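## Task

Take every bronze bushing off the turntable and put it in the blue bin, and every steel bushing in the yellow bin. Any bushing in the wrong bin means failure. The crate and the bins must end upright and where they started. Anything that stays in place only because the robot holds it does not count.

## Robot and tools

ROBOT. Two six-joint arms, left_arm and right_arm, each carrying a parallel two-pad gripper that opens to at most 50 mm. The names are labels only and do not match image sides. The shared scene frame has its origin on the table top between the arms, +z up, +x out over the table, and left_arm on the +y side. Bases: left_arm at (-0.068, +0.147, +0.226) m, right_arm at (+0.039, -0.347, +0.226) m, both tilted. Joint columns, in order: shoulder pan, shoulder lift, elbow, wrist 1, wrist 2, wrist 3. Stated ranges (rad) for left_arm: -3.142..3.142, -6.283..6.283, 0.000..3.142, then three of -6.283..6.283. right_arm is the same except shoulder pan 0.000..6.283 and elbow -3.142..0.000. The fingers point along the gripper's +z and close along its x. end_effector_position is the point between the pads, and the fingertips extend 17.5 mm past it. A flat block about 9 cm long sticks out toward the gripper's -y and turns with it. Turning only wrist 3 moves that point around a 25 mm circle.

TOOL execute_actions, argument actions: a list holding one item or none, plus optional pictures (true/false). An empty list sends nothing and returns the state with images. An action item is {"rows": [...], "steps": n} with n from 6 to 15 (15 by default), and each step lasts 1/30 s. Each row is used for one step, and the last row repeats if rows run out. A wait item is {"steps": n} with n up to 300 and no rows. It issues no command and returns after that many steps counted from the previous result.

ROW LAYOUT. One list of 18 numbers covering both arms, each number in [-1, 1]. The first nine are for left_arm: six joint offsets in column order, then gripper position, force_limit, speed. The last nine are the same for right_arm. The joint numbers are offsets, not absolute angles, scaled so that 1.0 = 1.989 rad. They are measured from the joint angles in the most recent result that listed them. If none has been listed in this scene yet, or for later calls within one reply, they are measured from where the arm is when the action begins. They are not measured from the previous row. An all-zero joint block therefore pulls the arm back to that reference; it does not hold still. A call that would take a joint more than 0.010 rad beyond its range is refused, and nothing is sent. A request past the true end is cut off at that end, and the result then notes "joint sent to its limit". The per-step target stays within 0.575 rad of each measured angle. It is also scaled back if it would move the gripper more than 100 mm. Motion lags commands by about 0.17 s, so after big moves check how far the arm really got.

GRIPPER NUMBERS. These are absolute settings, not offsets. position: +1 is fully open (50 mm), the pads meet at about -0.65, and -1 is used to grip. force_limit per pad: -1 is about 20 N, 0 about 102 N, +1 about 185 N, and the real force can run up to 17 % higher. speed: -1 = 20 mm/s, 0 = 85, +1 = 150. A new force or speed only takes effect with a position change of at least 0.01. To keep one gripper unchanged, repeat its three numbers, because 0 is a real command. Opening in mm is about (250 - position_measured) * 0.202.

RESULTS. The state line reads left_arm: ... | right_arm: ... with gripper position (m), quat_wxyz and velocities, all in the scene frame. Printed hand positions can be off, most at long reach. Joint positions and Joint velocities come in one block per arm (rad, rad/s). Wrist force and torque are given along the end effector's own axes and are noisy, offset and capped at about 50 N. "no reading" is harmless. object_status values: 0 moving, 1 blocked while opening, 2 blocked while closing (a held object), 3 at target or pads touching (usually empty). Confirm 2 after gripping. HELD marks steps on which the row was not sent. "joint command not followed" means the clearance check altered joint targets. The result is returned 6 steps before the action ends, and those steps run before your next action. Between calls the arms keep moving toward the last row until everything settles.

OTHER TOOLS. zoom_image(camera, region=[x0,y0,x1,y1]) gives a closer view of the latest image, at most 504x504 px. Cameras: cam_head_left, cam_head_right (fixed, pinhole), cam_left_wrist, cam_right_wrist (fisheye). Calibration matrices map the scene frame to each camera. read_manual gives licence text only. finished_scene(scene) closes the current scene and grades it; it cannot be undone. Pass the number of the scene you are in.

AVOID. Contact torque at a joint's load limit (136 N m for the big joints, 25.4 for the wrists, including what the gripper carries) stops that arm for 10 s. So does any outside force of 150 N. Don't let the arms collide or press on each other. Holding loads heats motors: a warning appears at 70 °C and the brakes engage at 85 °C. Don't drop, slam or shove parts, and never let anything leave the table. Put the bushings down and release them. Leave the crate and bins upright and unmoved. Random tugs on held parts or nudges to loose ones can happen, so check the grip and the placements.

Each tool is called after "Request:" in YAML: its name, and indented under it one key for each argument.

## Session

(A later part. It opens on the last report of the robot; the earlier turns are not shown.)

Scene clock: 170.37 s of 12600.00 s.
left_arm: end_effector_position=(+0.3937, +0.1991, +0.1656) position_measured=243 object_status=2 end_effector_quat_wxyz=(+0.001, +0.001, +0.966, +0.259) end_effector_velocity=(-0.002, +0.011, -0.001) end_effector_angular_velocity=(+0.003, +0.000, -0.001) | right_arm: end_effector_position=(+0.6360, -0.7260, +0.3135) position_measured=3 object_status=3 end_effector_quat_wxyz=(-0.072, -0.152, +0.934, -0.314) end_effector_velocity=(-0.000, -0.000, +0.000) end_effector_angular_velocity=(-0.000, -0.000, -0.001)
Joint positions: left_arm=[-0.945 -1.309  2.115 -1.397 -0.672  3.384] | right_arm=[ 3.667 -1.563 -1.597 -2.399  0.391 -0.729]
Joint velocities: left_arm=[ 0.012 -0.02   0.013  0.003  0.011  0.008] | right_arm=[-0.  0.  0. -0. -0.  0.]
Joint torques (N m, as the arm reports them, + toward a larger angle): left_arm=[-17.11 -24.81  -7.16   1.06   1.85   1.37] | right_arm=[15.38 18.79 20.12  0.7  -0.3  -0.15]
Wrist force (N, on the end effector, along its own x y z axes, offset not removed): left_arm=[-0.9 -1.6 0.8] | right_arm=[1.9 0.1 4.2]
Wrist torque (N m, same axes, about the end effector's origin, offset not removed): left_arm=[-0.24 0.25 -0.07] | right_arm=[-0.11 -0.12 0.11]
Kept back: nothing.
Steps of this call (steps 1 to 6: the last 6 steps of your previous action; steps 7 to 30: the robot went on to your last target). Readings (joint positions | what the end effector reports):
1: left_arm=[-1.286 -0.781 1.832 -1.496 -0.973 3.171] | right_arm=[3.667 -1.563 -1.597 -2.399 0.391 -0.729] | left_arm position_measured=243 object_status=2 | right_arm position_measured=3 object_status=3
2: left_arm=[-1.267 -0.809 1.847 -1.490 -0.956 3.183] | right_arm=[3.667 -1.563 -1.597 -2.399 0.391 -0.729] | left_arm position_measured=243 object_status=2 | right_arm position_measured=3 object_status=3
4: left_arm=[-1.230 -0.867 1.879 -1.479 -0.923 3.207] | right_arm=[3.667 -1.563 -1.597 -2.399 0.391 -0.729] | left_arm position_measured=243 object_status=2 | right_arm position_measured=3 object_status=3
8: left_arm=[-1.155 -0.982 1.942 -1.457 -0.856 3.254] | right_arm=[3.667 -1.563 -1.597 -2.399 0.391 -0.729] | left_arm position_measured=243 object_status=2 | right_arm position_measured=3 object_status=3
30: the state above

Request:
execute_actions:
  actions:
    - {"rows": [[0.0022,0.0023,0.0015,-0.0055,0.0018,0.0021,-1,-0.4,-0.5,0,0,0,0,0,0,1,0,0],[0.0076,0.0079,0.0052,-0.0191,0.0062,0.0074,-1,-0.4,-0.5,0,0,0,0,0,0,1,0,0],[0.0153,0.0158,0.0105,-0.0384,0.0124,0.015,-1,-0.4,-0.5,0,0,0,0,0,0,1,0,0],[0.0239,0.0248,0.0164,-0.0601,0.0194,0.0234,-1,-0.4,-0.5,0,0,0,0,0,0,1,0,0],[0.0322,0.0333,0.0221,-0.0808,0.026,0.0315,-1,-0.4,-0.5,0,0,0,0,0,0,1,0,0],[0.039,0.0403,0.0267,-0.0978,0.0315,0.0381,-1,-0.4,-0.5,0,0,0,0,0,0,1,0,0],[0.0435,0.045,0.0298,-0.1092,0.0352,0.0425,-1,-0.4,-0.5,0,0,0,0,0,0,1,0,0]],"steps":15}

Request:
execute_actions:
  actions:
    - {"steps":14}
  pictures: true

Scene clock: 171.03 s of 12600.00 s.
left_arm: end_effector_position=(+0.3937, +0.1998, +0.1291) position_measured=243 object_status=2 end_effector_quat_wxyz=(-0.000, +0.003, +0.966, +0.260) end_effector_velocity=(+0.003, -0.000, -0.181) end_effector_angular_velocity=(-0.019, -0.019, +0.030) | right_arm: end_effector_position=(+0.6360, -0.7260, +0.3135) position_measured=3 object_status=3 end_effector_quat_wxyz=(-0.072, -0.152, +0.934, -0.314) end_effector_velocity=(-0.000, +0.000, -0.000) end_effector_angular_velocity=(-0.001, +0.001, +0.001)
Joint positions: left_arm=[-0.893 -1.256  2.151 -1.522 -0.63   3.435] | right_arm=[ 3.667 -1.563 -1.597 -2.399  0.391 -0.729]
Joint velocities: left_arm=[ 0.26   0.274  0.173 -0.688  0.207  0.249] | right_arm=[ 0.    -0.001 -0.    -0.001  0.     0.   ]
Joint torques (N m, as the arm reports them, + toward a larger angle): left_arm=[-17.66  -7.52  -8.91  -4.25   2.73   1.6 ] | right_arm=[15.41 18.81 19.77  0.67 -0.17 -0.04]
Wrist force (N, on the end effector, along its own x y z axes, offset not removed): left_arm=[-1.2 -2.6 3.0] | right_arm=[-1.7 -2.4 2.8]
Wrist torque (N m, same axes, about the end effector's origin, offset not removed): left_arm=[-0.36 0.32 -0.08] | right_arm=[-0.23 0.16 -0.32]
Steps of this call (steps 1 to 11: the robot went on to your last target; steps 12 to 20: the first 9 steps of this action). Readings (joint positions | what the end effector reports):
12: left_arm=[-0.944 -1.312 2.116 -1.397 -0.670 3.385] | right_arm=[3.667 -1.563 -1.597 -2.399 0.391 -0.729] | left_arm position_measured=243 object_status=2 | right_arm position_measured=3 object_status=3
13: left_arm=[-0.943 -1.311 2.116 -1.397 -0.670 3.386] | right_arm=[3.667 -1.563 -1.597 -2.399 0.391 -0.729] | left_arm position_measured=243 object_status=2 | right_arm position_measured=3 object_status=3
15: left_arm=[-0.938 -1.304 2.120 -1.411 -0.666 3.391] | right_arm=[3.667 -1.563 -1.597 -2.399 0.391 -0.729] | left_arm position_measured=243 object_status=2 | right_arm position_measured=3 object_status=3
19: left_arm=[-0.903 -1.266 2.144 -1.497 -0.637 3.426] | right_arm=[3.667 -1.563 -1.597 -2.399 0.391 -0.729] | left_arm position_measured=243 object_status=2 | right_arm position_measured=3 object_status=3
20: the state above

Scene clock: 171.50 s of 12600.00 s.
left_arm: end_effector_position=(+0.3937, +0.2005, +0.1060) position_measured=243 object_status=2 end_effector_quat_wxyz=(+0.001, +0.000, +0.966, +0.259) end_effector_velocity=(-0.000, +0.000, -0.005) end_effector_angular_velocity=(+0.000, -0.000, +0.001) | right_arm: end_effector_position=(+0.6360, -0.7260, +0.3135) position_measured=3 object_status=3 end_effector_quat_wxyz=(-0.072, -0.152, +0.934, -0.314) end_effector_velocity=(-0.000, -0.000, -0.000) end_effector_angular_velocity=(-0.000, +0.003, +0.001)
Joint positions: left_arm=[-0.86  -1.221  2.174 -1.612 -0.603  3.468] | right_arm=[ 3.667 -1.563 -1.597 -2.399  0.391 -0.729]
Joint velocities: left_arm=[ 0.007  0.007  0.005 -0.018  0.005  0.007] | right_arm=[-0.001 -0.    -0.001 -0.001  0.001 -0.001]
Joint torques (N m, as the arm reports them, + toward a larger angle): left_arm=[-16.16  -6.21  -5.33  -3.47   1.95   1.63] | right_arm=[15.33 19.05 19.84  0.61 -0.19  0.08]
Wrist force (N, on the end effector, along its own x y z axes, offset not removed): left_arm=[-0.7 -2.3 1.2] | right_arm=[3.5 5.0 -2.7]
Wrist torque (N m, same axes, about the end effector's origin, offset not removed): left_arm=[-0.39 0.19 -0.06] | right_arm=[0.82 -0.47 0.00]
Kept back: nothing.
Steps of this call (steps 1 to 6: the last 6 steps of your previous action; steps 7 to 14: the robot went on to your last target). Readings (joint positions | what the end effector reports):
1: left_arm=[-0.885 -1.248 2.156 -1.543 -0.623 3.443] | right_arm=[3.667 -1.563 -1.597 -2.399 0.391 -0.729] | left_arm position_measured=243 object_status=2 | right_arm position_measured=3 object_status=3
2: left_arm=[-0.879 -1.241 2.160 -1.559 -0.618 3.448] | right_arm=[3.667 -1.563 -1.597 -2.399 0.391 -0.729] | left_arm position_measured=243 object_status=2 | right_arm position_measured=3 object_status=3
4: left_arm=[-0.871 -1.233 2.166 -1.581 -0.612 3.457] | right_arm=[3.667 -1.563 -1.597 -2.399 0.391 -0.729] | left_arm position_measured=243 object_status=2 | right_arm position_measured=3 object_status=3
8: left_arm=[-0.863 -1.224 2.171 -1.602 -0.605 3.464] | right_arm=[3.667 -1.563 -1.597 -2.399 0.391 -0.729] | left_arm position_measured=243 object_status=2 | right_arm position_measured=3 object_status=3
14: the state above
camera_calibration (this result's frames):
cam_left_wrist: T_world_to_cam=[[-0.998402, 0.0548617, 0.013558, 0.385182], [0.0490872, 0.723023, 0.689078, -0.228808], [0.0280013, 0.688642, -0.72456, 0.0733118], [0, 0, 0, 1]] pos_world=[0.393745, 0.0938159, 0.205563]
cam_right_wrist: T_world_to_cam=[[-0.932393, -0.252483, 0.258643, 0.32778], [-0.326722, 0.894777, -0.304346, 0.952083], [-0.154586, -0.368274, -0.916776, 0.26695], [0, 0, 0, 1]] pos_world=[0.657953, -0.670832, 0.449718]

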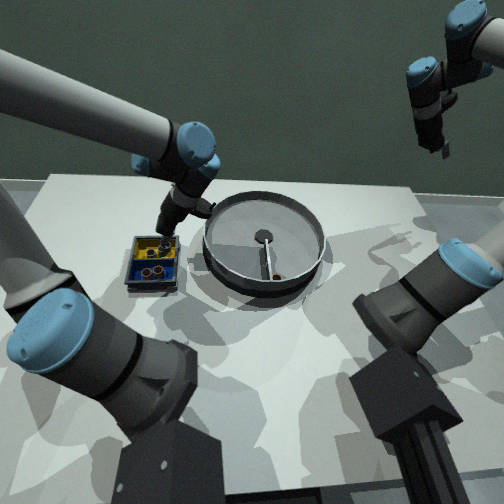

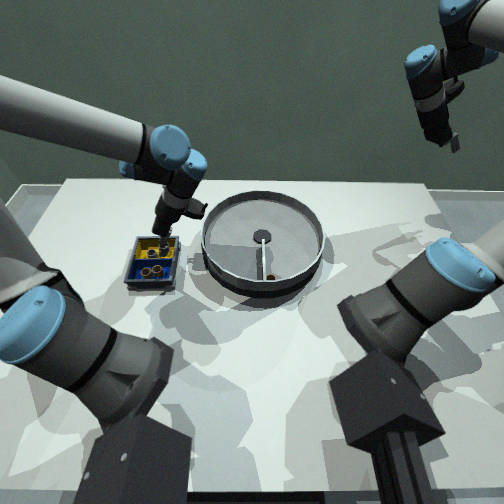

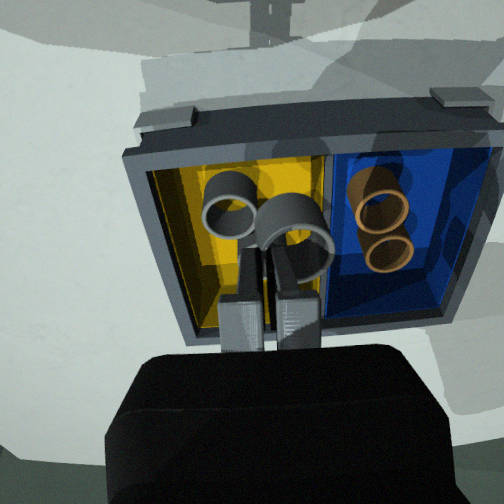

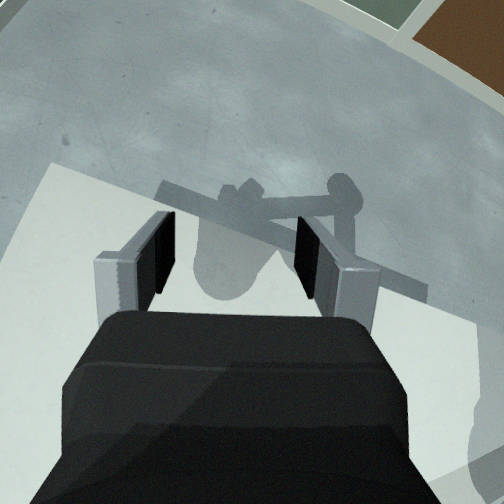

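Request:
execute_actions:
  actions:
    - {"rows": [[0.0009,-0.0014,0.0017,-0.0009,0.0006,0.0007,-1,-0.4,-0.5,0,0,0,0,0,0,1,0,0],[0.0017,-0.0027,0.0033,-0.0017,0.0011,0.0013,-1,-0.4,-0.5,0,0,0,0,0,0,1,0,0],[0.0037,0,0.0041,-0.0072,0.0026,0.0036,-1,-0.4,-0.5,0,0,0,0,0,0,1,0,0],[0.0076,0.0053,0.0058,-0.0181,0.0056,0.0083,-1,-0.4,-0.5,0,0,0,0,0,0,1,0,0],[0.0131,0.0127,0.0081,-0.0333,0.0099,0.0149,-1,-0.4,-0.5,0,0,0,0,0,0,1,0,0],[0.0194,0.0212,0.0107,-0.0508,0.0147,0.0224,-1,-0.4,-0.5,0,0,0,0,0,0,1,0,0],[0.0253,0.0292,0.0132,-0.0671,0.0192,0.0294,-1,-0.4,-0.5,0,0,0,0,0,0,1,0,0],[0.0305,0.0361,0.0153,-0.0813,0.0231,0.0355,-1,-0.4,-0.5,0,0,0,0,0,0,1,0,0],[0.0344,0.0414,0.017,-0.0922,0.0262,0.0401,-1,-0.4,-0.5,0,0,0,0,0,0,1,0,0],[0.0372,0.0451,0.0182,-0.0998,0.0283,0.0434,-1,-0.4,-0.5,0,0,0,0,0,0,1,0,0],[0.0391,0.0477,0.019,-0.1053,0.0298,0.0458,-1,-0.4,-0.5,0,0,0,0,0,0,1,0,0],[0.0403,0.0493,0.0195,-0.1085,0.0307,0.0472,-1,-0.4,-0.5,0,0,0,0,0,0,1,0,0],[0.0411,0.0504,0.0198,-0.1107,0.0313,0.0481,-1,-0.4,-0.5,0,0,0,0,0,0,1,0,0]],"steps":15}

Request:
execute_actions:
  actions:
    - {"steps":16}

Scene clock: 173.27 s of 12600.00 s.
left_arm: end_effector_position=(+0.3926, +0.2026, +0.0888) position_measured=243 object_status=2 end_effector_quat_wxyz=(+0.000, +0.002, +0.966, +0.259) end_effector_velocity=(-0.002, +0.002, -0.161) end_effector_angular_velocity=(+0.007, +0.016, -0.012) | right_arm: end_effector_position=(+0.6360, -0.7260, +0.3135) position_measured=3 object_status=3 end_effector_quat_wxyz=(-0.072, -0.152, +0.934, -0.314) end_effector_velocity=(+0.000, +0.000, +0.000) end_effector_angular_velocity=(+0.000, -0.000, -0.000)
Joint positions: left_arm=[-0.833 -1.193  2.189 -1.676 -0.582  3.498] | right_arm=[ 3.667 -1.563 -1.597 -2.399  0.391 -0.729]
Joint velocities: left_arm=[ 0.235  0.303  0.105 -0.617  0.178  0.274] | right_arm=[ 0.001 -0.     0.    -0.     0.001  0.001]
Joint torques (N m, as the arm reports them, + toward a larger angle): left_arm=[-10.79  -0.03  -2.21  -5.1    2.46   2.45] | right_arm=[14.94 19.49 19.98  0.46 -0.26 -0.08]
Wrist force (N, on the end effector, along its own x y z axes, offset not removed): left_arm=[-0.8 0.1 0.4] | right_arm=[3.9 -2.0 2.0]
Wrist torque (N m, same axes, about the end effector's origin, offset not removed): left_arm=[0.03 0.20 -0.12] | right_arm=[-0.56 -0.60 -0.18]
Steps of this call (steps 1 to 30: the robot went on to your last target; steps 31 to 44: nothing new was sent; steps 45 to 53: the first 9 steps of this action). Readings (joint positions | what the end effector reports):
45: left_arm=[-0.859 -1.220 2.174 -1.614 -0.602 3.469] | right_arm=[3.667 -1.563 -1.597 -2.399 0.391 -0.729] | left_arm position_measured=243 object_status=2 | right_arm position_measured=3 object_status=3
46: left_arm=[-0.859 -1.220 2.174 -1.614 -0.602 3.469] | right_arm=[3.667 -1.563 -1.597 -2.399 0.391 -0.729] | left_arm position_measured=243 object_status=2 | right_arm position_measured=3 object_status=3
48: left_arm=[-0.857 -1.221 2.176 -1.616 -0.601 3.470] | right_arm=[3.667 -1.563 -1.597 -2.399 0.391 -0.729] | left_arm position_measured=243 object_status=2 | right_arm position_measured=3 object_status=3
52: left_arm=[-0.841 -1.203 2.186 -1.656 -0.588 3.489] | right_arm=[3.667 -1.563 -1.597 -2.399 0.391 -0.729] | left_arm position_measured=243 object_status=2 | right_arm position_measured=3 object_status=3
53: the state above

Scene clock: 173.80 s of 12600.00 s.
left_arm: end_effector_position=(+0.3923, +0.2033, +0.0522) position_measured=243 object_status=2 end_effector_quat_wxyz=(+0.001, +0.000, +0.966, +0.259) end_effector_velocity=(-0.000, +0.000, -0.006) end_effector_angular_velocity=(+0.000, -0.001, -0.000) | right_arm: end_effector_position=(+0.6360, -0.7260, +0.3135) position_measured=3 object_status=3 end_effector_quat_wxyz=(-0.072, -0.152, +0.934, -0.314) end_effector_velocity=(-0.000, -0.000, -0.000) end_effector_angular_velocity=(-0.001, +0.001, -0.000)
Joint positions: left_arm=[-0.779 -1.122  2.212 -1.829 -0.541  3.562] | right_arm=[ 3.667 -1.563 -1.597 -2.399  0.391 -0.729]
Joint velocities: left_arm=[ 0.008  0.012  0.004 -0.025  0.007  0.01 ] | right_arm=[-0.001 -0.    -0.    -0.001 -0.     0.   ]
Joint torques (N m, as the arm reports them, + toward a larger angle): left_arm=[-17.7   -9.5   -1.01  -3.43   1.93   1.39] | right_arm=[15.21 18.6  20.56  0.58 -0.27 -0.08]
Wrist force (N, on the end effector, along its own x y z axes, offset not removed): left_arm=[-2.3 -1.7 1.0] | right_arm=[-0.9 3.1 3.5]
Wrist torque (N m, same axes, about the end effector's origin, offset not removed): left_arm=[-0.36 0.34 -0.01] | right_arm=[0.34 0.58 0.17]
Kept back: nothing.
Steps of this call (steps 1 to 6: the last 6 steps of your previous action; steps 7 to 16: the robot went on to your last target). Readings (joint positions | what the end effector reports):
1: left_arm=[-0.825 -1.183 2.193 -1.698 -0.576 3.508] | right_arm=[3.667 -1.563 -1.597 -2.399 0.391 -0.729] | left_arm position_measured=243 object_status=2 | right_arm position_measured=3 object_status=3
2: left_arm=[-0.817 -1.173 2.196 -1.720 -0.570 3.517] | right_arm=[3.667 -1.563 -1.597 -2.399 0.391 -0.729] | left_arm position_measured=243 object_status=2 | right_arm position_measured=3 object_status=3
4: left_arm=[-0.803 -1.154 2.202 -1.759 -0.560 3.533] | right_arm=[3.667 -1.563 -1.597 -2.399 0.391 -0.729] | left_arm position_measured=243 object_status=2 | right_arm position_measured=3 object_status=3
8: left_arm=[-0.787 -1.133 2.209 -1.805 -0.547 3.552] | right_arm=[3.667 -1.563 -1.597 -2.399 0.391 -0.729] | left_arm position_measured=243 object_status=2 | right_arm position_measured=3 object_status=3
16: the state above

Request:
execute_actions:
  actions:
    - {"rows": [[0.0011,0.0016,0.001,-0.0036,0.0007,0.0017,-1,-0.4,-0.5,0,0,0,0,0,0,1,0,0],[0.0011,0.0016,0.001,-0.0036,0.0007,0.0017,-1,-0.4,-0.5,0,0,0,0,0,0,1,0,0],[0.0011,0.0016,0.001,-0.0036,0.0007,0.0017,-1,-0.4,-0.5,0,0,0,0,0,0,1,0,0],[0.0011,0.0016,0.001,-0.0036,0.0007,0.0017,-1,-0.4,-0.5,0,0,0,0,0,0,1,0,0],[0.0011,0.0016,0.001,-0.0036,0.0007,0.0017,-1,-0.4,-0.5,0,0,0,0,0,0,1,0,0],[0.0011,0.0016,0.001,-0.0036,0.0007,0.0017,-1,-0.4,-0.5,0,0,0,0,0,0,1,0,0],[0.0011,0.0016,0.001,-0.0036,0.0007,0.0017,-1,-0.4,-0.5,0,0,0,0,0,0,1,0,0],[0.0011,0.0016,0.001,-0.0036,0.0007,0.0017,-1,-0.4,-0.5,0,0,0,0,0,0,1,0,0],[0.0011,0.0016,0.001,-0.0036,0.0007,0.0017,-0.28,-0.4,-0.3,0,0,0,0,0,0,1,0,0]],"steps":15}

Request:
execute_actions:
  actions:
    - {"steps":12}

Scene clock: 174.63 s of 12600.00 s.
left_arm: end_effector_position=(+0.3918, +0.2034, +0.0506) position_measured=240 object_status=0 end_effector_quat_wxyz=(+0.000, +0.000, +0.966, +0.259) end_effector_velocity=(-0.001, +0.000, -0.001) end_effector_angular_velocity=(+0.000, +0.001, -0.002) | right_arm: end_effector_position=(+0.6360, -0.7260, +0.3135) position_measured=3 object_status=3 end_effector_quat_wxyz=(-0.072, -0.152, +0.934, -0.314) end_effector_velocity=(-0.000, -0.000, -0.000) end_effector_angular_velocity=(-0.001, +0.000, +0.001)
Joint positions: left_arm=[-0.777 -1.119  2.214 -1.835 -0.54   3.565] | right_arm=[ 3.667 -1.563 -1.597 -2.399  0.391 -0.729]
Joint velocities: left_arm=[ 0.001  0.001  0.002 -0.004  0.001  0.003] | right_arm=[-0.    -0.    -0.    -0.001 -0.     0.   ]
Joint torques (N m, as the arm reports them, + toward a larger angle): left_arm=[-17.3   -8.98  -0.86  -3.35   1.75   1.48] | right_arm=[14.96 18.46 20.18  0.54 -0.2  -0.16]
Wrist force (N, on the end effector, along its own x y z axes, offset not removed): left_arm=[-2.2 -1.3 0.7] | right_arm=[2.3 2.6 0.8]
Wrist torque (N m, same axes, about the end effector's origin, offset not removed): left_arm=[-0.16 0.32 -0.11] | right_arm=[0.46 -0.34 0.02]
Steps of this call (steps 1 to 15: the robot went on to your last target; step 16: nothing new was sent; steps 17 to 25: the first 9 steps of this action). Readings (joint positions | what the end effector reports):
17: left_arm=[-0.778 -1.120 2.213 -1.832 -0.540 3.563] | right_arm=[3.667 -1.563 -1.597 -2.399 0.391 -0.729] | left_arm position_measured=243 object_status=2 | right_arm position_measured=3 object_status=3
18: left_arm=[-0.778 -1.120 2.213 -1.832 -0.540 3.564] | right_arm=[3.667 -1.563 -1.597 -2.399 0.391 -0.729] | left_arm position_measured=243 object_status=2 | right_arm position_measured=3 object_status=3
20: left_arm=[-0.777 -1.120 2.214 -1.833 -0.540 3.564] | right_arm=[3.667 -1.563 -1.597 -2.399 0.391 -0.729] | left_arm position_measured=243 object_status=2 | right_arm position_measured=3 object_status=3
24: left_arm=[-0.777 -1.119 2.214 -1.835 -0.540 3.565] | right_arm=[3.667 -1.563 -1.597 -2.399 0.391 -0.729] | left_arm position_measured=243 object_status=2 | right_arm position_measured=3 object_status=3
25: the state above

Scene clock: 175.03 s of 12600.00 s.
left_arm: end_effector_position=(+0.3917, +0.2034, +0.0505) position_measured=194 object_status=3 end_effector_quat_wxyz=(+0.000, +0.001, +0.966, +0.259) end_effector_velocity=(-0.000, +0.000, -0.000) end_effector_angular_velocity=(+0.000, +0.001, -0.001) | right_arm: end_effector_position=(+0.6360, -0.7260, +0.3135) position_measured=3 object_status=3 end_effector_quat_wxyz=(-0.072, -0.152, +0.934, -0.314) end_effector_velocity=(-0.000, +0.000, +0.000) end_effector_angular_velocity=(+0.001, -0.001, +0.000)
Joint positions: left_arm=[-0.777 -1.119  2.214 -1.836 -0.54   3.565] | right_arm=[ 3.667 -1.563 -1.597 -2.399  0.391 -0.729]
Joint velocities: left_arm=[-0.     0.     0.001 -0.    -0.     0.001] | right_arm=[ 0.001  0.001 -0.    -0.     0.     0.   ]
Joint torques (N m, as the arm reports them, + toward a larger angle): left_arm=[-17.01  -8.94  -1.03  -3.59   2.02   1.41] | right_arm=[15.38 19.   20.12  0.63 -0.24  0.03]
Wrist force (N, on the end effector, along its own x y z axes, offset not removed): left_arm=[-0.4 -2.0 -0.6] | right_arm=[-1.5 -2.0 3.0]
Wrist torque (N m, same axes, about the end effector's origin, offset not removed): left_arm=[-0.38 0.14 -0.06] | right_arm=[-0.29 0.40 -0.05]
Kept back: nothing.
Steps of this call (steps 1 to 6: the last 6 steps of your previous action; steps 7 to 12: the robot went on to your last target). Readings (joint positions | what the end effector reports):
1: left_arm=[-0.777 -1.119 2.214 -1.835 -0.540 3.565] | right_arm=[3.667 -1.563 -1.597 -2.399 0.391 -0.729] | left_arm position_measured=230 object_status=0 | right_arm position_measured=3 object_status=3
2: left_arm=[-0.777 -1.119 2.214 -1.835 -0.540 3.565] | right_arm=[3.667 -1.563 -1.597 -2.399 0.391 -0.729] | left_arm position_measured=219 object_status=0 | right_arm position_measured=3 object_status=3
4: left_arm=[-0.777 -1.119 2.214 -1.835 -0.540 3.565] | right_arm=[3.667 -1.563 -1.597 -2.399 0.391 -0.729] | left_arm position_measured=199 object_status=0 | right_arm position_measured=3 object_status=3
8: left_arm=[-0.777 -1.119 2.214 -1.836 -0.540 3.565] | right_arm=[3.667 -1.563 -1.597 -2.399 0.391 -0.729] | left_arm position_measured=194 object_status=0 | right_arm position_measured=3 object_status=3
12: the state above

Request:
execute_actions:
  actions:
    - {"rows": [[-0.0017,-0.0023,-0.0007,0.0048,-0.0013,-0.002,-0.28,-0.4,-0.3,0,0,0,0,0,0,1,0,0],[-0.005,-0.0068,-0.0021,0.0139,-0.0038,-0.0059,-0.28,-0.4,-0.3,0,0,0,0,0,0,1,0,0],[-0.0095,-0.0128,-0.004,0.0263,-0.0073,-0.0113,-0.28,-0.4,-0.3,0,0,0,0,0,0,1,0,0],[-0.0148,-0.02,-0.0062,0.0411,-0.0113,-0.0176,-0.28,-0.4,-0.3,0,0,0,0,0,0,1,0,0],[-0.0209,-0.0281,-0.0087,0.0577,-0.0159,-0.0247,-0.28,-0.4,-0.3,0,0,0,0,0,0,1,0,0],[-0.0273,-0.0367,-0.0114,0.0755,-0.0208,-0.0323,-0.28,-0.4,-0.3,0,0,0,0,0,0,1,0,0],[-0.0337,-0.0454,-0.0141,0.0932,-0.0257,-0.0399,-0.28,-0.4,-0.3,0,0,0,0,0,0,1,0,0],[-0.0401,-0.054,-0.0168,0.111,-0.0306,-0.0475,-0.28,-0.4,-0.3,0,0,0,0,0,0,1,0,0],[-0.0478,-0.0624,-0.022,0.1307,-0.0368,-0.055,-0.28,-0.4,-0.3,0,0,0,0,0,0,1,0,0],[-0.0554,-0.0707,-0.0273,0.1503,-0.043,-0.0626,-0.28,-0.4,-0.3,0,0,0,0,0,0,1,0,0],[-0.063,-0.0791,-0.0325,0.17,-0.0492,-0.0701,-0.28,-0.4,-0.3,0,0,0,0,0,0,1,0,0],[-0.0699,-0.0866,-0.0372,0.1874,-0.0548,-0.0768,-0.28,-0.4,-0.3,0,0,0,0,0,0,1,0,0],[-0.0758,-0.0931,-0.0412,0.2027,-0.0596,-0.0827,-0.28,-0.4,-0.3,0,0,0,0,0,0,1,0,0],[-0.08,-0.0977,-0.0442,0.2136,-0.063,-0.0869,-0.28,-0.4,-0.3,0,0,0,0,0,0,1,0,0],[-0.0826,-0.1005,-0.0459,0.2202,-0.0651,-0.0894,-0.28,-0.4,-0.3,0,0,0,0,0,0,1,0,0]],"steps":15}

Request:
execute_actions:
  actions:
    - {"steps":8}
  pictures: true

Scene clock: 176.13 s of 12600.00 s.
left_arm: end_effector_position=(+0.3934, +0.2015, +0.0764) position_measured=194 object_status=3 end_effector_quat_wxyz=(+0.001, -0.001, +0.966, +0.257) end_effector_velocity=(+0.006, -0.006, +0.196) end_effector_angular_velocity=(-0.020, -0.017, +0.016) | right_arm: end_effector_position=(+0.6360, -0.7260, +0.3135) position_measured=3 object_status=3 end_effector_quat_wxyz=(-0.072, -0.152, +0.934, -0.314) end_effector_velocity=(+0.000, -0.000, -0.000) end_effector_angular_velocity=(-0.000, +0.000, +0.001)
Joint positions: left_arm=[-0.815 -1.17   2.198 -1.735 -0.569  3.52 ] | right_arm=[ 3.667 -1.563 -1.597 -2.399  0.391 -0.729]
Joint velocities: left_arm=[-0.286 -0.384 -0.123  0.758 -0.219 -0.334] | right_arm=[-0.    -0.    -0.    -0.    -0.001 -0.   ]
Joint torques (N m, as the arm reports them, + toward a larger angle): left_arm=[-38.03 -37.41 -28.45   3.08  -2.82  -2.51] | right_arm=[15.83 19.01 20.24  0.62 -0.17  0.14]
Wrist force (N, on the end effector, along its own x y z axes, offset not removed): left_arm=[-2.3 -2.0 1.1] | right_arm=[-1.9 -0.3 0.1]
Wrist torque (N m, same axes, about the end effector's origin, offset not removed): left_arm=[-0.40 0.50 -0.03] | right_arm=[-0.34 0.46 0.03]
Steps of this call (steps 1 to 15: the robot went on to your last target; steps 16 to 24: nothing new was sent; steps 25 to 33: the first 9 steps of this action). Readings (joint positions | what the end effector reports):
25: left_arm=[-0.777 -1.119 2.214 -1.836 -0.540 3.565] | right_arm=[3.667 -1.563 -1.597 -2.399 0.391 -0.729] | left_arm position_measured=194 object_status=3 | right_arm position_measured=3 object_status=3
26: left_arm=[-0.777 -1.119 2.214 -1.835 -0.540 3.565] | right_arm=[3.667 -1.563 -1.597 -2.399 0.391 -0.729] | left_arm position_measured=194 object_status=3 | right_arm position_measured=3 object_status=3
28: left_arm=[-0.781 -1.124 2.213 -1.825 -0.543 3.560] | right_arm=[3.667 -1.563 -1.597 -2.399 0.391 -0.729] | left_arm position_measured=194 object_status=3 | right_arm position_measured=3 object_status=3
32: left_arm=[-0.806 -1.158 2.202 -1.760 -0.562 3.531] | right_arm=[3.667 -1.563 -1.597 -2.399 0.391 -0.729] | left_arm position_measured=194 object_status=3 | right_arm position_measured=3 object_status=3
33: the state above

Scene clock: 176.40 s of 12600.00 s.
left_arm: end_effector_position=(+0.3940, +0.2007, +0.1408) position_measured=194 object_status=3 end_effector_quat_wxyz=(+0.001, -0.001, +0.967, +0.256) end_effector_velocity=(-0.012, +0.013, +0.180) end_effector_angular_velocity=(+0.028, +0.017, -0.025) | right_arm: end_effector_position=(+0.6360, -0.7260, +0.3135) position_measured=3 object_status=3 end_effector_quat_wxyz=(-0.072, -0.152, +0.934, -0.314) end_effector_velocity=(-0.000, +0.000, -0.000) end_effector_angular_velocity=(-0.000, +0.002, +0.002)
Joint positions: left_arm=[-0.908 -1.281  2.144 -1.49  -0.643  3.422] | right_arm=[ 3.667 -1.563 -1.597 -2.399  0.391 -0.729]
Joint velocities: left_arm=[-0.255 -0.29  -0.159  0.696 -0.202 -0.256] | right_arm=[ 0.    -0.001 -0.    -0.001  0.    -0.001]
Joint torques (N m, as the arm reports them, + toward a larger angle): left_arm=[-29.73 -25.05 -26.07   1.83  -2.23  -1.49] | right_arm=[15.28 19.06 19.92  0.59 -0.2  -0.01]
Wrist force (N, on the end effector, along its own x y z axes, offset not removed): left_arm=[-2.4 -0.8 -1.3] | right_arm=[2.4 2.4 0.1]
Wrist torque (N m, same axes, about the end effector's origin, offset not removed): left_arm=[-0.25 0.53 0.00] | right_arm=[0.32 -0.33 -0.02]
Kept back: nothing.
Steps of this call (steps 1 to 6: the last 6 steps of your previous action; steps 7 to 8: the robot went on to your last target). Readings (joint positions | what the end effector reports):
1: left_arm=[-0.825 -1.183 2.193 -1.708 -0.577 3.508] | right_arm=[3.667 -1.563 -1.597 -2.399 0.391 -0.729] | left_arm position_measured=194 object_status=3 | right_arm position_measured=3 object_status=3
2: left_arm=[-0.837 -1.198 2.187 -1.678 -0.586 3.496] | right_arm=[3.667 -1.563 -1.597 -2.399 0.391 -0.729] | left_arm position_measured=194 object_status=3 | right_arm position_measured=3 object_status=3
4: left_arm=[-0.862 -1.227 2.173 -1.613 -0.606 3.469] | right_arm=[3.667 -1.563 -1.597 -2.399 0.391 -0.729] | left_arm position_measured=194 object_status=3 | right_arm position_measured=3 object_status=3
8: the state above
camera_calibration (this result's frames):
cam_left_wrist: T_world_to_cam=[[-0.998548, 0.0525077, 0.0120608, 0.385744], [0.0464757, 0.726312, 0.685792, -0.252069], [0.0272494, 0.685356, -0.727698, 0.0997438], [0, 0, 0, 1]] pos_world=[0.394181, 0.0944662, 0.240798]
cam_right_wrist: T_world_to_cam=[[-0.932393, -0.252483, 0.258643, 0.32778], [-0.326722, 0.894777, -0.304346, 0.952083], [-0.154586, -0.368274, -0.916776, 0.26695], [0, 0, 0, 1]] pos_world=[0.657953, -0.670832, 0.449718]

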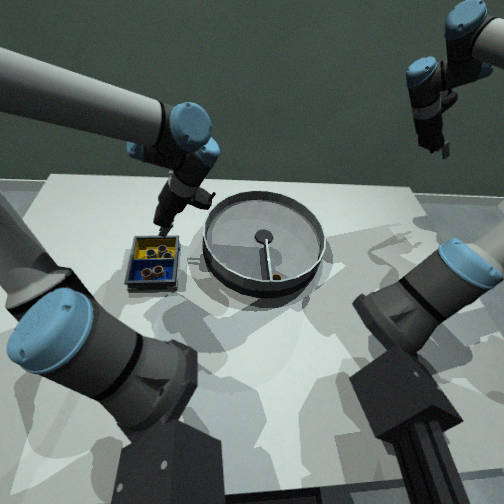

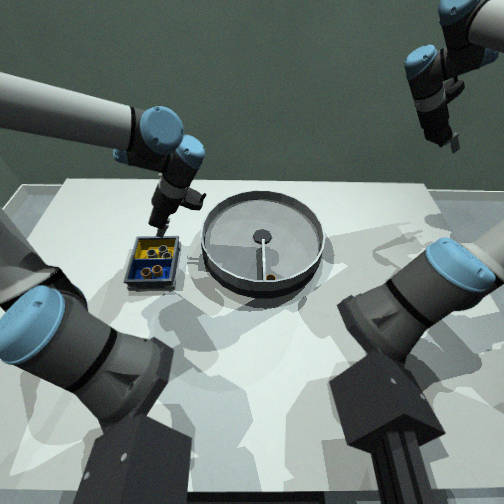

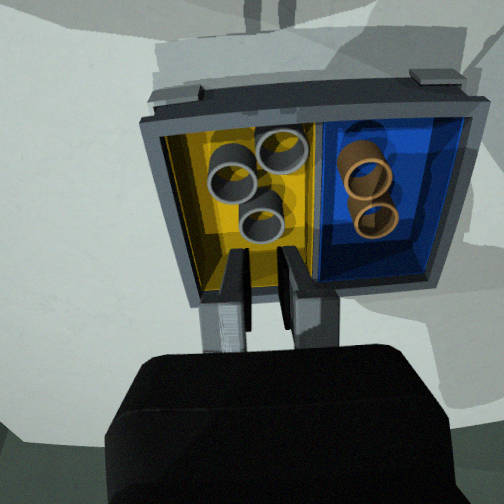

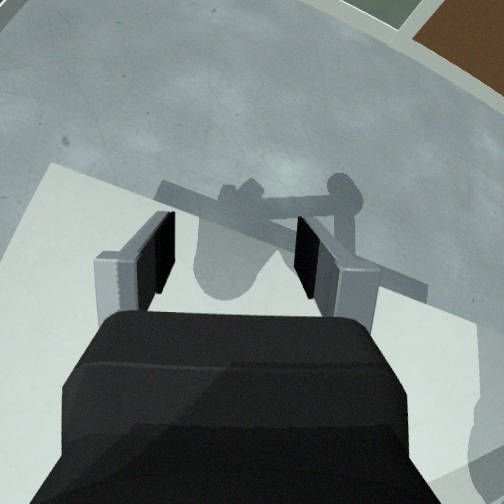

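Request:
execute_actions:
  actions:
    - {"rows": [[-0.0196,-0.0145,-0.0131,0.0455,-0.0159,-0.0193,-0.188,-0.5,0.3,0,0,0,0,0,0,1,0,0],[-0.0278,-0.0019,-0.02,0.0431,-0.0231,-0.0245,-0.188,-0.5,0.3,0,0,0,0,0,0,1,0,0],[-0.0404,0.0176,-0.0306,0.0394,-0.0342,-0.0324,-0.188,-0.5,0.3,0,0,0,0,0,0,1,0,0],[-0.0566,0.0428,-0.0443,0.0347,-0.0485,-0.0427,-0.188,-0.5,0.3,0,0,0,0,0,0,1,0,0],[-0.0757,0.0724,-0.0603,0.0291,-0.0654,-0.0547,-0.188,-0.5,0.3,0,0,0,0,0,0,1,0,0],[-0.0968,0.105,-0.0781,0.0229,-0.084,-0.068,-0.188,-0.5,0.3,0,0,0,0,0,0,1,0,0],[-0.1191,0.1395,-0.0968,0.0164,-0.1037,-0.082,-0.188,-0.5,0.3,0,0,0,0,0,0,1,0,0],[-0.1419,0.1748,-0.116,0.0098,-0.1238,-0.0964,-0.188,-0.5,0.3,0,0,0,0,0,0,1,0,0],[-0.1642,0.2093,-0.1347,0.0033,-0.1435,-0.1104,-0.188,-0.5,0.3,0,0,0,0,0,0,1,0,0],[-0.1853,0.2419,-0.1525,-0.0029,-0.1621,-0.1237,-0.188,-0.5,0.3,0,0,0,0,0,0,1,0,0],[-0.2044,0.2715,-0.1685,-0.0085,-0.179,-0.1357,-0.188,-0.5,0.3,0,0,0,0,0,0,1,0,0],[-0.2206,0.2967,-0.1822,-0.0132,-0.1933,-0.146,-0.188,-0.5,0.3,0,0,0,0,0,0,1,0,0],[-0.2332,0.3162,-0.1928,-0.0169,-0.2044,-0.1539,-0.188,-0.5,0.3,0,0,0,0,0,0,1,0,0],[-0.2414,0.3288,-0.1997,-0.0193,-0.2116,-0.1591,-0.188,-0.5,0.3,0,0,0,0,0,0,1,0,0],[-0.2443,0.3333,-0.2021,-0.0201,-0.2142,-0.1609,-0.188,-0.5,0.3,0,0,0,0,0,0,1,0,0]],"steps":15}

Request:
execute_actions:
  actions:
    - {"steps":30}
  pictures: true

Request:
zoom_image:
  camera: "cam_left_wrist"
  region: [200, 60, 400, 300]

Scene clock: 177.60 s of 12600.00 s.
left_arm: end_effector_position=(+0.3926, +0.1284, +0.1733) position_measured=180 object_status=3 end_effector_quat_wxyz=(+0.001, -0.001, +0.968, +0.250) end_effector_velocity=(-0.038, -0.472, +0.039) end_effector_angular_velocity=(-0.058, +0.018, -0.024) | right_arm: end_effector_position=(+0.6360, -0.7260, +0.3135) position_measured=3 object_status=3 end_effector_quat_wxyz=(-0.072, -0.152, +0.934, -0.314) end_effector_velocity=(-0.000, +0.000, -0.000) end_effector_angular_velocity=(-0.000, +0.002, +0.000)
Joint positions: left_arm=[-1.031 -1.184  2.046 -1.425 -0.749  3.329] | right_arm=[ 3.667 -1.563 -1.597 -2.399  0.391 -0.729]
Joint velocities: left_arm=[-0.563  0.874 -0.472 -0.162 -0.492 -0.351] | right_arm=[ 0.    -0.001 -0.    -0.001  0.001  0.001]
Joint torques (N m, as the arm reports them, + toward a larger angle): left_arm=[-40.26   3.14 -32.82  -3.58  -3.89  -2.38] | right_arm=[16.01 19.23 19.41  0.65 -0.19 -0.13]
Wrist force (N, on the end effector, along its own x y z axes, offset not removed): left_arm=[-1.6 -1.3 0.2] | right_arm=[-1.6 1.9 -0.8]
Wrist torque (N m, same axes, about the end effector's origin, offset not removed): left_arm=[-0.21 0.34 0.00] | right_arm=[0.32 0.41 0.03]
Steps of this call (steps 1 to 27: the robot went on to your last target; steps 28 to 36: the first 9 steps of this action). Readings (joint positions | what the end effector reports):
28: left_arm=[-0.941 -1.319 2.123 -1.398 -0.669 3.388] | right_arm=[3.667 -1.563 -1.597 -2.399 0.391 -0.729] | left_arm position_measured=190 object_status=0 | right_arm position_measured=3 object_status=3
29: left_arm=[-0.942 -1.318 2.123 -1.398 -0.670 3.387] | right_arm=[3.667 -1.563 -1.597 -2.399 0.391 -0.729] | left_arm position_measured=180 object_status=0 | right_arm position_measured=3 object_status=3
31: left_arm=[-0.950 -1.306 2.115 -1.400 -0.677 3.381] | right_arm=[3.667 -1.563 -1.597 -2.399 0.391 -0.729] | left_arm position_measured=180 object_status=0 | right_arm position_measured=3 object_status=3
35: left_arm=[-1.012 -1.213 2.063 -1.420 -0.732 3.341] | right_arm=[3.667 -1.563 -1.597 -2.399 0.391 -0.729] | left_arm position_measured=180 object_status=3 | right_arm position_measured=3 object_status=3
36: the state above

Scene clock: 178.60 s of 12600.00 s.
left_arm: end_effector_position=(+0.2785, -0.1531, +0.1652) position_measured=180 object_status=3 end_effector_quat_wxyz=(+0.001, -0.000, +0.966, +0.259) end_effector_velocity=(-0.007, -0.009, -0.002) end_effector_angular_velocity=(+0.003, -0.001, -0.001) | right_arm: end_effector_position=(+0.6360, -0.7260, +0.3135) position_measured=3 object_status=3 end_effector_quat_wxyz=(-0.072, -0.152, +0.934, -0.314) end_effector_velocity=(+0.000, +0.000, +0.000) end_effector_angular_velocity=(+0.000, -0.002, +0.000)
Joint positions: left_arm=[-1.392 -0.621  1.744 -1.529 -1.067  3.103] | right_arm=[ 3.667 -1.563 -1.597 -2.399  0.391 -0.729]
Joint velocities: left_arm=[-0.014  0.022 -0.012 -0.004 -0.012 -0.008] | right_arm=[ 0.001  0.    -0.     0.    -0.001  0.   ]
Joint torques (N m, as the arm reports them, + toward a larger angle): left_arm=[-39.19 -22.34 -31.18  -3.2   -2.06  -0.97] | right_arm=[15.22 18.96 19.97  0.63  0.    0.07]
Wrist force (N, on the end effector, along its own x y z axes, offset not removed): left_arm=[-0.7 -2.0 0.3] | right_arm=[-1.7 0.9 0.1]
Wrist torque (N m, same axes, about the end effector's origin, offset not removed): left_arm=[-0.39 0.25 -0.07] | right_arm=[0.33 0.63 0.12]
Kept back: nothing.
Steps of this call (steps 1 to 6: the last 6 steps of your previous action; steps 7 to 30: the robot went on to your last target). Readings (joint positions | what the end effector reports):
1: left_arm=[-1.050 -1.154 2.031 -1.431 -0.766 3.317] | right_arm=[3.667 -1.563 -1.597 -2.399 0.391 -0.729] | left_arm position_measured=180 object_status=3 | right_arm position_measured=3 object_status=3
2: left_arm=[-1.069 -1.125 2.015 -1.436 -0.783 3.305] | right_arm=[3.667 -1.563 -1.597 -2.399 0.391 -0.729] | left_arm position_measured=180 object_status=3 | right_arm position_measured=3 object_status=3
4: left_arm=[-1.107 -1.067 1.983 -1.447 -0.816 3.281] | right_arm=[3.667 -1.563 -1.597 -2.399 0.391 -0.729] | left_arm position_measured=180 object_status=3 | right_arm position_measured=3 object_status=3
8: left_arm=[-1.181 -0.952 1.920 -1.470 -0.882 3.234] | right_arm=[3.667 -1.563 -1.597 -2.399 0.391 -0.729] | left_arm position_measured=180 object_status=3 | right_arm position_measured=3 object_status=3
30: the state above
camera_calibration (this result's frames):
cam_left_wrist: T_world_to_cam=[[-0.998497, 0.0533618, 0.0124893, 0.288737], [0.0472349, 0.722388, 0.689873, -0.00803865], [0.0277908, 0.689426, -0.723823, 0.362934], [0, 0, 0, 1]] pos_world=[0.278597, -0.259817, 0.264639]
cam_right_wrist: T_world_to_cam=[[-0.932392, -0.252484, 0.258643, 0.32778], [-0.326723, 0.894777, -0.304346, 0.952083], [-0.154586, -0.368274, -0.916776, 0.26695], [0, 0, 0, 1]] pos_world=[0.657953, -0.670832, 0.449718]

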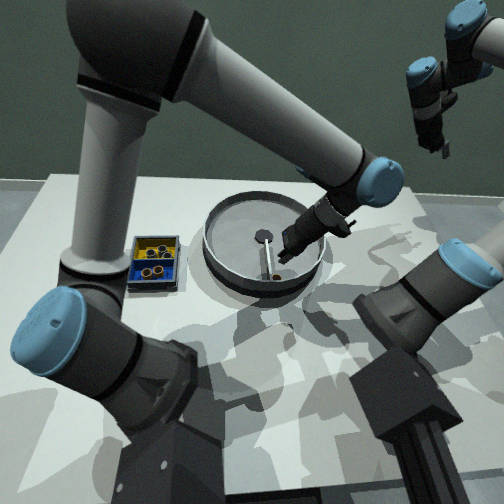

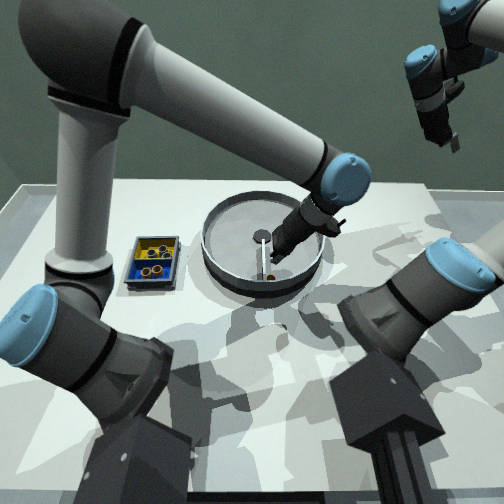

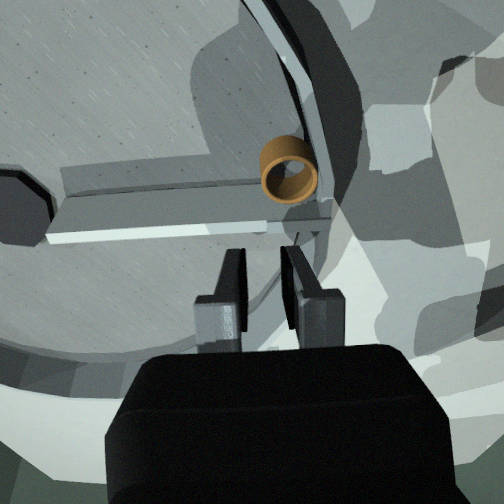

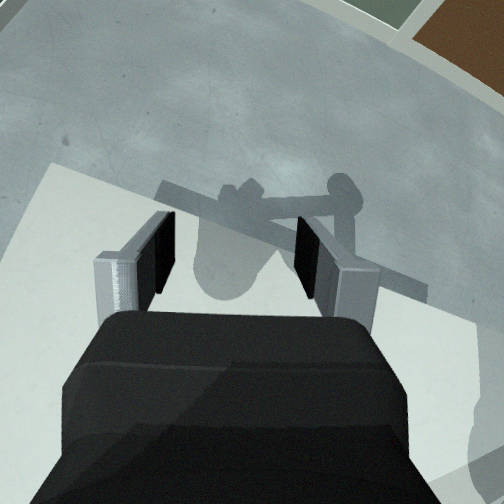

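Region (200, 60, 400, 300) of cam_left_wrist's 504x504 image, scaled by 2.100, with more detail than that image has.

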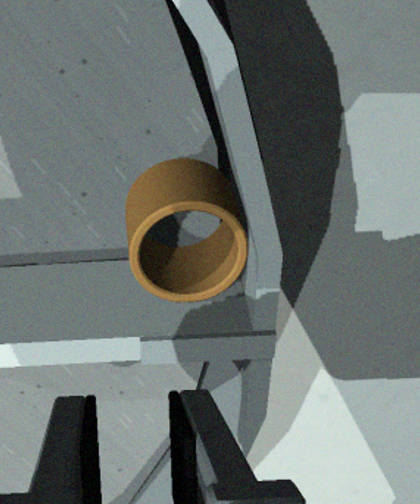

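Request:
execute_actions:
  actions:
    - {"rows": [[0.0005,0.0019,0.0005,-0.0036,0.0006,0.0004,-0.188,-0.5,0.3,0,0,0,0,0,0,1,0,0],[0.0037,0.0066,0.0035,-0.0117,0.0034,0.0019,-0.188,-0.5,0.3,0,0,0,0,0,0,1,0,0],[0.008,0.0133,0.0074,-0.0231,0.0072,0.004,-0.188,-0.5,0.3,0,0,0,0,0,0,1,0,0],[0.0128,0.0207,0.0118,-0.036,0.0115,0.0063,-0.188,-0.5,0.3,0,0,0,0,0,0,1,0,0],[0.0174,0.0279,0.0159,-0.0484,0.0155,0.0085,-0.188,-0.5,0.3,0,0,0,0,0,0,1,0,0],[0.0211,0.0338,0.0193,-0.0586,0.0189,0.0104,-0.188,-0.5,0.3,0,0,0,0,0,0,1,0,0],[0.0236,0.0377,0.0216,-0.0654,0.0211,0.0116,-0.188,-0.5,0.3,0,0,0,0,0,0,1,0,0]],"steps":15}

Request:
execute_actions:
  actions:
    - {"steps":12}
  pictures: true

Request:
zoom_image:
  camera: "cam_left_wrist"
  region: [200, 170, 380, 330]

Scene clock: 179.43 s of 12600.00 s.
left_arm: end_effector_position=(+0.2777, -0.1526, +0.1295) position_measured=180 object_status=3 end_effector_quat_wxyz=(+0.001, +0.000, +0.966, +0.259) end_effector_velocity=(-0.005, +0.007, -0.177) end_effector_angular_velocity=(-0.006, +0.004, +0.003) | right_arm: end_effector_position=(+0.6360, -0.7260, +0.3135) position_measured=3 object_status=3 end_effector_quat_wxyz=(-0.072, -0.152, +0.934, -0.314) end_effector_velocity=(+0.000, -0.000, +0.000) end_effector_angular_velocity=(-0.000, -0.001, -0.001)
Joint positions: left_arm=[-1.364 -0.575  1.77  -1.607 -1.042  3.117] | right_arm=[ 3.667 -1.563 -1.597 -2.399  0.391 -0.729]
Joint velocities: left_arm=[ 0.143  0.222  0.131 -0.393  0.126  0.069] | right_arm=[-0.001  0.     0.     0.    -0.001  0.   ]
Joint torques (N m, as the arm reports them, + toward a larger angle): left_arm=[-26.99 -27.    -9.67  -3.81   1.81   1.59] | right_arm=[14.86 18.77 19.95  0.62 -0.16  0.04]
Wrist force (N, on the end effector, along its own x y z axes, offset not removed): left_arm=[-0.8 -2.6 2.3] | right_arm=[3.9 -2.0 2.3]
Wrist torque (N m, same axes, about the end effector's origin, offset not removed): left_arm=[-0.40 0.20 -0.02] | right_arm=[-0.47 -0.44 -0.12]
Steps of this call (steps 1 to 15: the robot went on to your last target; step 16: nothing new was sent; steps 17 to 25: the first 9 steps of this action). Readings (joint positions | what the end effector reports):
17: left_arm=[-1.393 -0.618 1.742 -1.530 -1.069 3.102] | right_arm=[3.667 -1.563 -1.597 -2.399 0.391 -0.729] | left_arm position_measured=180 object_status=3 | right_arm position_measured=3 object_status=3
18: left_arm=[-1.393 -0.618 1.743 -1.531 -1.068 3.102] | right_arm=[3.667 -1.563 -1.597 -2.399 0.391 -0.729] | left_arm position_measured=180 object_status=3 | right_arm position_measured=3 object_status=3
20: left_arm=[-1.390 -0.613 1.746 -1.539 -1.065 3.104] | right_arm=[3.667 -1.563 -1.597 -2.399 0.391 -0.729] | left_arm position_measured=180 object_status=3 | right_arm position_measured=3 object_status=3
24: left_arm=[-1.369 -0.583 1.765 -1.592 -1.047 3.114] | right_arm=[3.667 -1.563 -1.597 -2.399 0.391 -0.729] | left_arm position_measured=180 object_status=3 | right_arm position_measured=3 object_status=3
25: the state above

Scene clock: 179.83 s of 12600.00 s.
left_arm: end_effector_position=(+0.2769, -0.1515, +0.1073) position_measured=180 object_status=3 end_effector_quat_wxyz=(+0.001, -0.000, +0.966, +0.259) end_effector_velocity=(-0.001, +0.001, -0.008) end_effector_angular_velocity=(+0.001, +0.000, -0.000) | right_arm: end_effector_position=(+0.6360, -0.7260, +0.3135) position_measured=3 object_status=3 end_effector_quat_wxyz=(-0.072, -0.152, +0.934, -0.314) end_effector_velocity=(-0.000, -0.001, -0.000) end_effector_angular_velocity=(-0.000, +0.000, -0.000)
Joint positions: left_arm=[-1.346 -0.547  1.786 -1.657 -1.026  3.126] | right_arm=[ 3.667 -1.563 -1.597 -2.399  0.391 -0.729]
Joint velocities: left_arm=[ 0.006  0.011  0.006 -0.017  0.006  0.003] | right_arm=[-0.001  0.     0.    -0.    -0.001 -0.001]
Joint torques (N m, as the arm reports them, + toward a larger angle): left_arm=[-22.74 -21.64  -7.01  -3.56   1.56   1.51] | right_arm=[15.09 19.39 20.51  0.64 -0.24  0.09]
Wrist force (N, on the end effector, along its own x y z axes, offset not removed): left_arm=[-0.6 -1.4 0.9] | right_arm=[0.5 -4.3 5.9]
Wrist torque (N m, same axes, about the end effector's origin, offset not removed): left_arm=[-0.20 0.20 -0.07] | right_arm=[-0.57 0.09 0.16]
Kept back: nothing.
Steps of this call (steps 1 to 6: the last 6 steps of your previous action; steps 7 to 12: the robot went on to your last target). Readings (joint positions | what the end effector reports):
1: left_arm=[-1.360 -0.568 1.773 -1.618 -1.038 3.119] | right_arm=[3.667 -1.563 -1.597 -2.399 0.391 -0.729] | left_arm position_measured=180 object_status=3 | right_arm position_measured=3 object_status=3
2: left_arm=[-1.356 -0.563 1.776 -1.628 -1.035 3.120] | right_arm=[3.667 -1.563 -1.597 -2.399 0.391 -0.729] | left_arm position_measured=180 object_status=3 | right_arm position_measured=3 object_status=3
4: left_arm=[-1.352 -0.556 1.781 -1.641 -1.031 3.123] | right_arm=[3.667 -1.563 -1.597 -2.399 0.391 -0.729] | left_arm position_measured=180 object_status=3 | right_arm position_measured=3 object_status=3
8: left_arm=[-1.347 -0.549 1.785 -1.653 -1.027 3.125] | right_arm=[3.667 -1.563 -1.597 -2.399 0.391 -0.729] | left_arm position_measured=180 object_status=3 | right_arm position_measured=3 object_status=3
12: the state above
camera_calibration (this result's frames):
cam_left_wrist: T_world_to_cam=[[-0.998474, 0.0534906, 0.013703, 0.287713], [0.0481941, 0.723082, 0.689079, 0.0307894], [0.0269508, 0.688688, -0.724557, 0.32011], [0, 0, 0, 1]] pos_world=[0.277163, -0.258109, 0.206779]
cam_right_wrist: T_world_to_cam=[[-0.932392, -0.252484, 0.258643, 0.32778], [-0.326723, 0.894777, -0.304346, 0.952083], [-0.154586, -0.368274, -0.916776, 0.26695], [0, 0, 0, 1]] pos_world=[0.657953, -0.670832, 0.449718]

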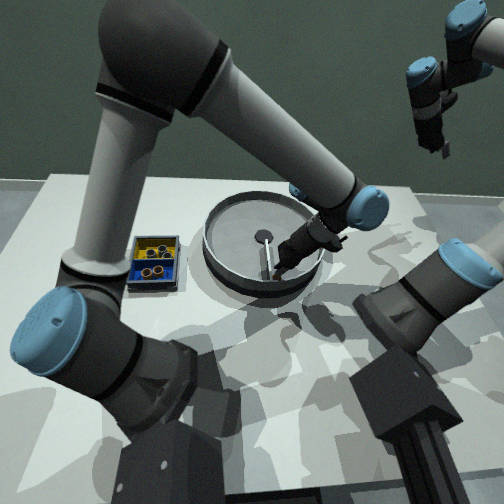

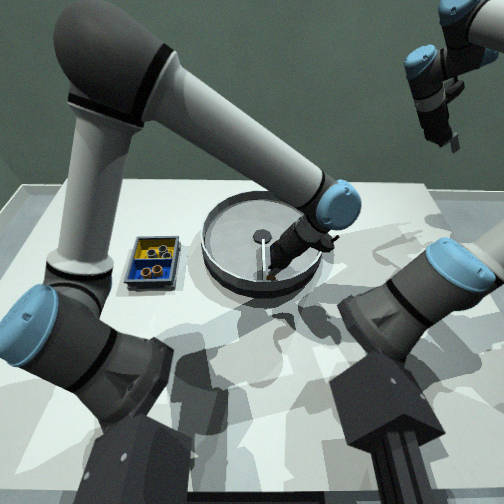

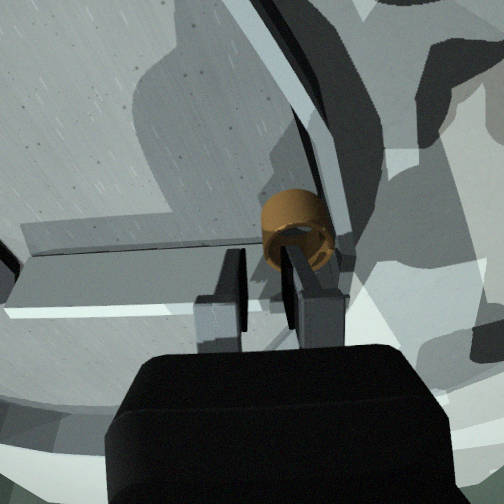

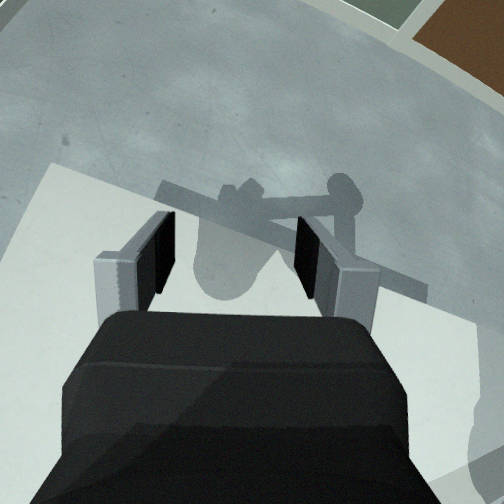

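Region (200, 170, 380, 330) of cam_left_wrist's 504x504 image, scaled by 2.800, with more detail than that image has.

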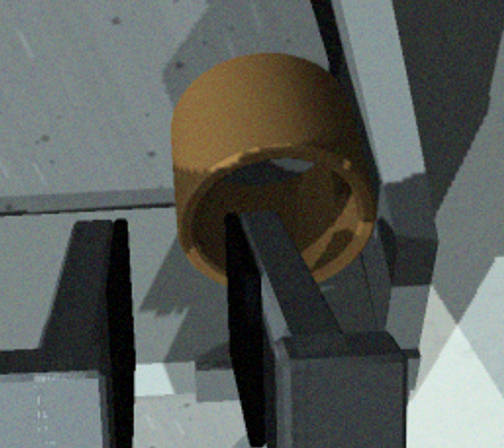

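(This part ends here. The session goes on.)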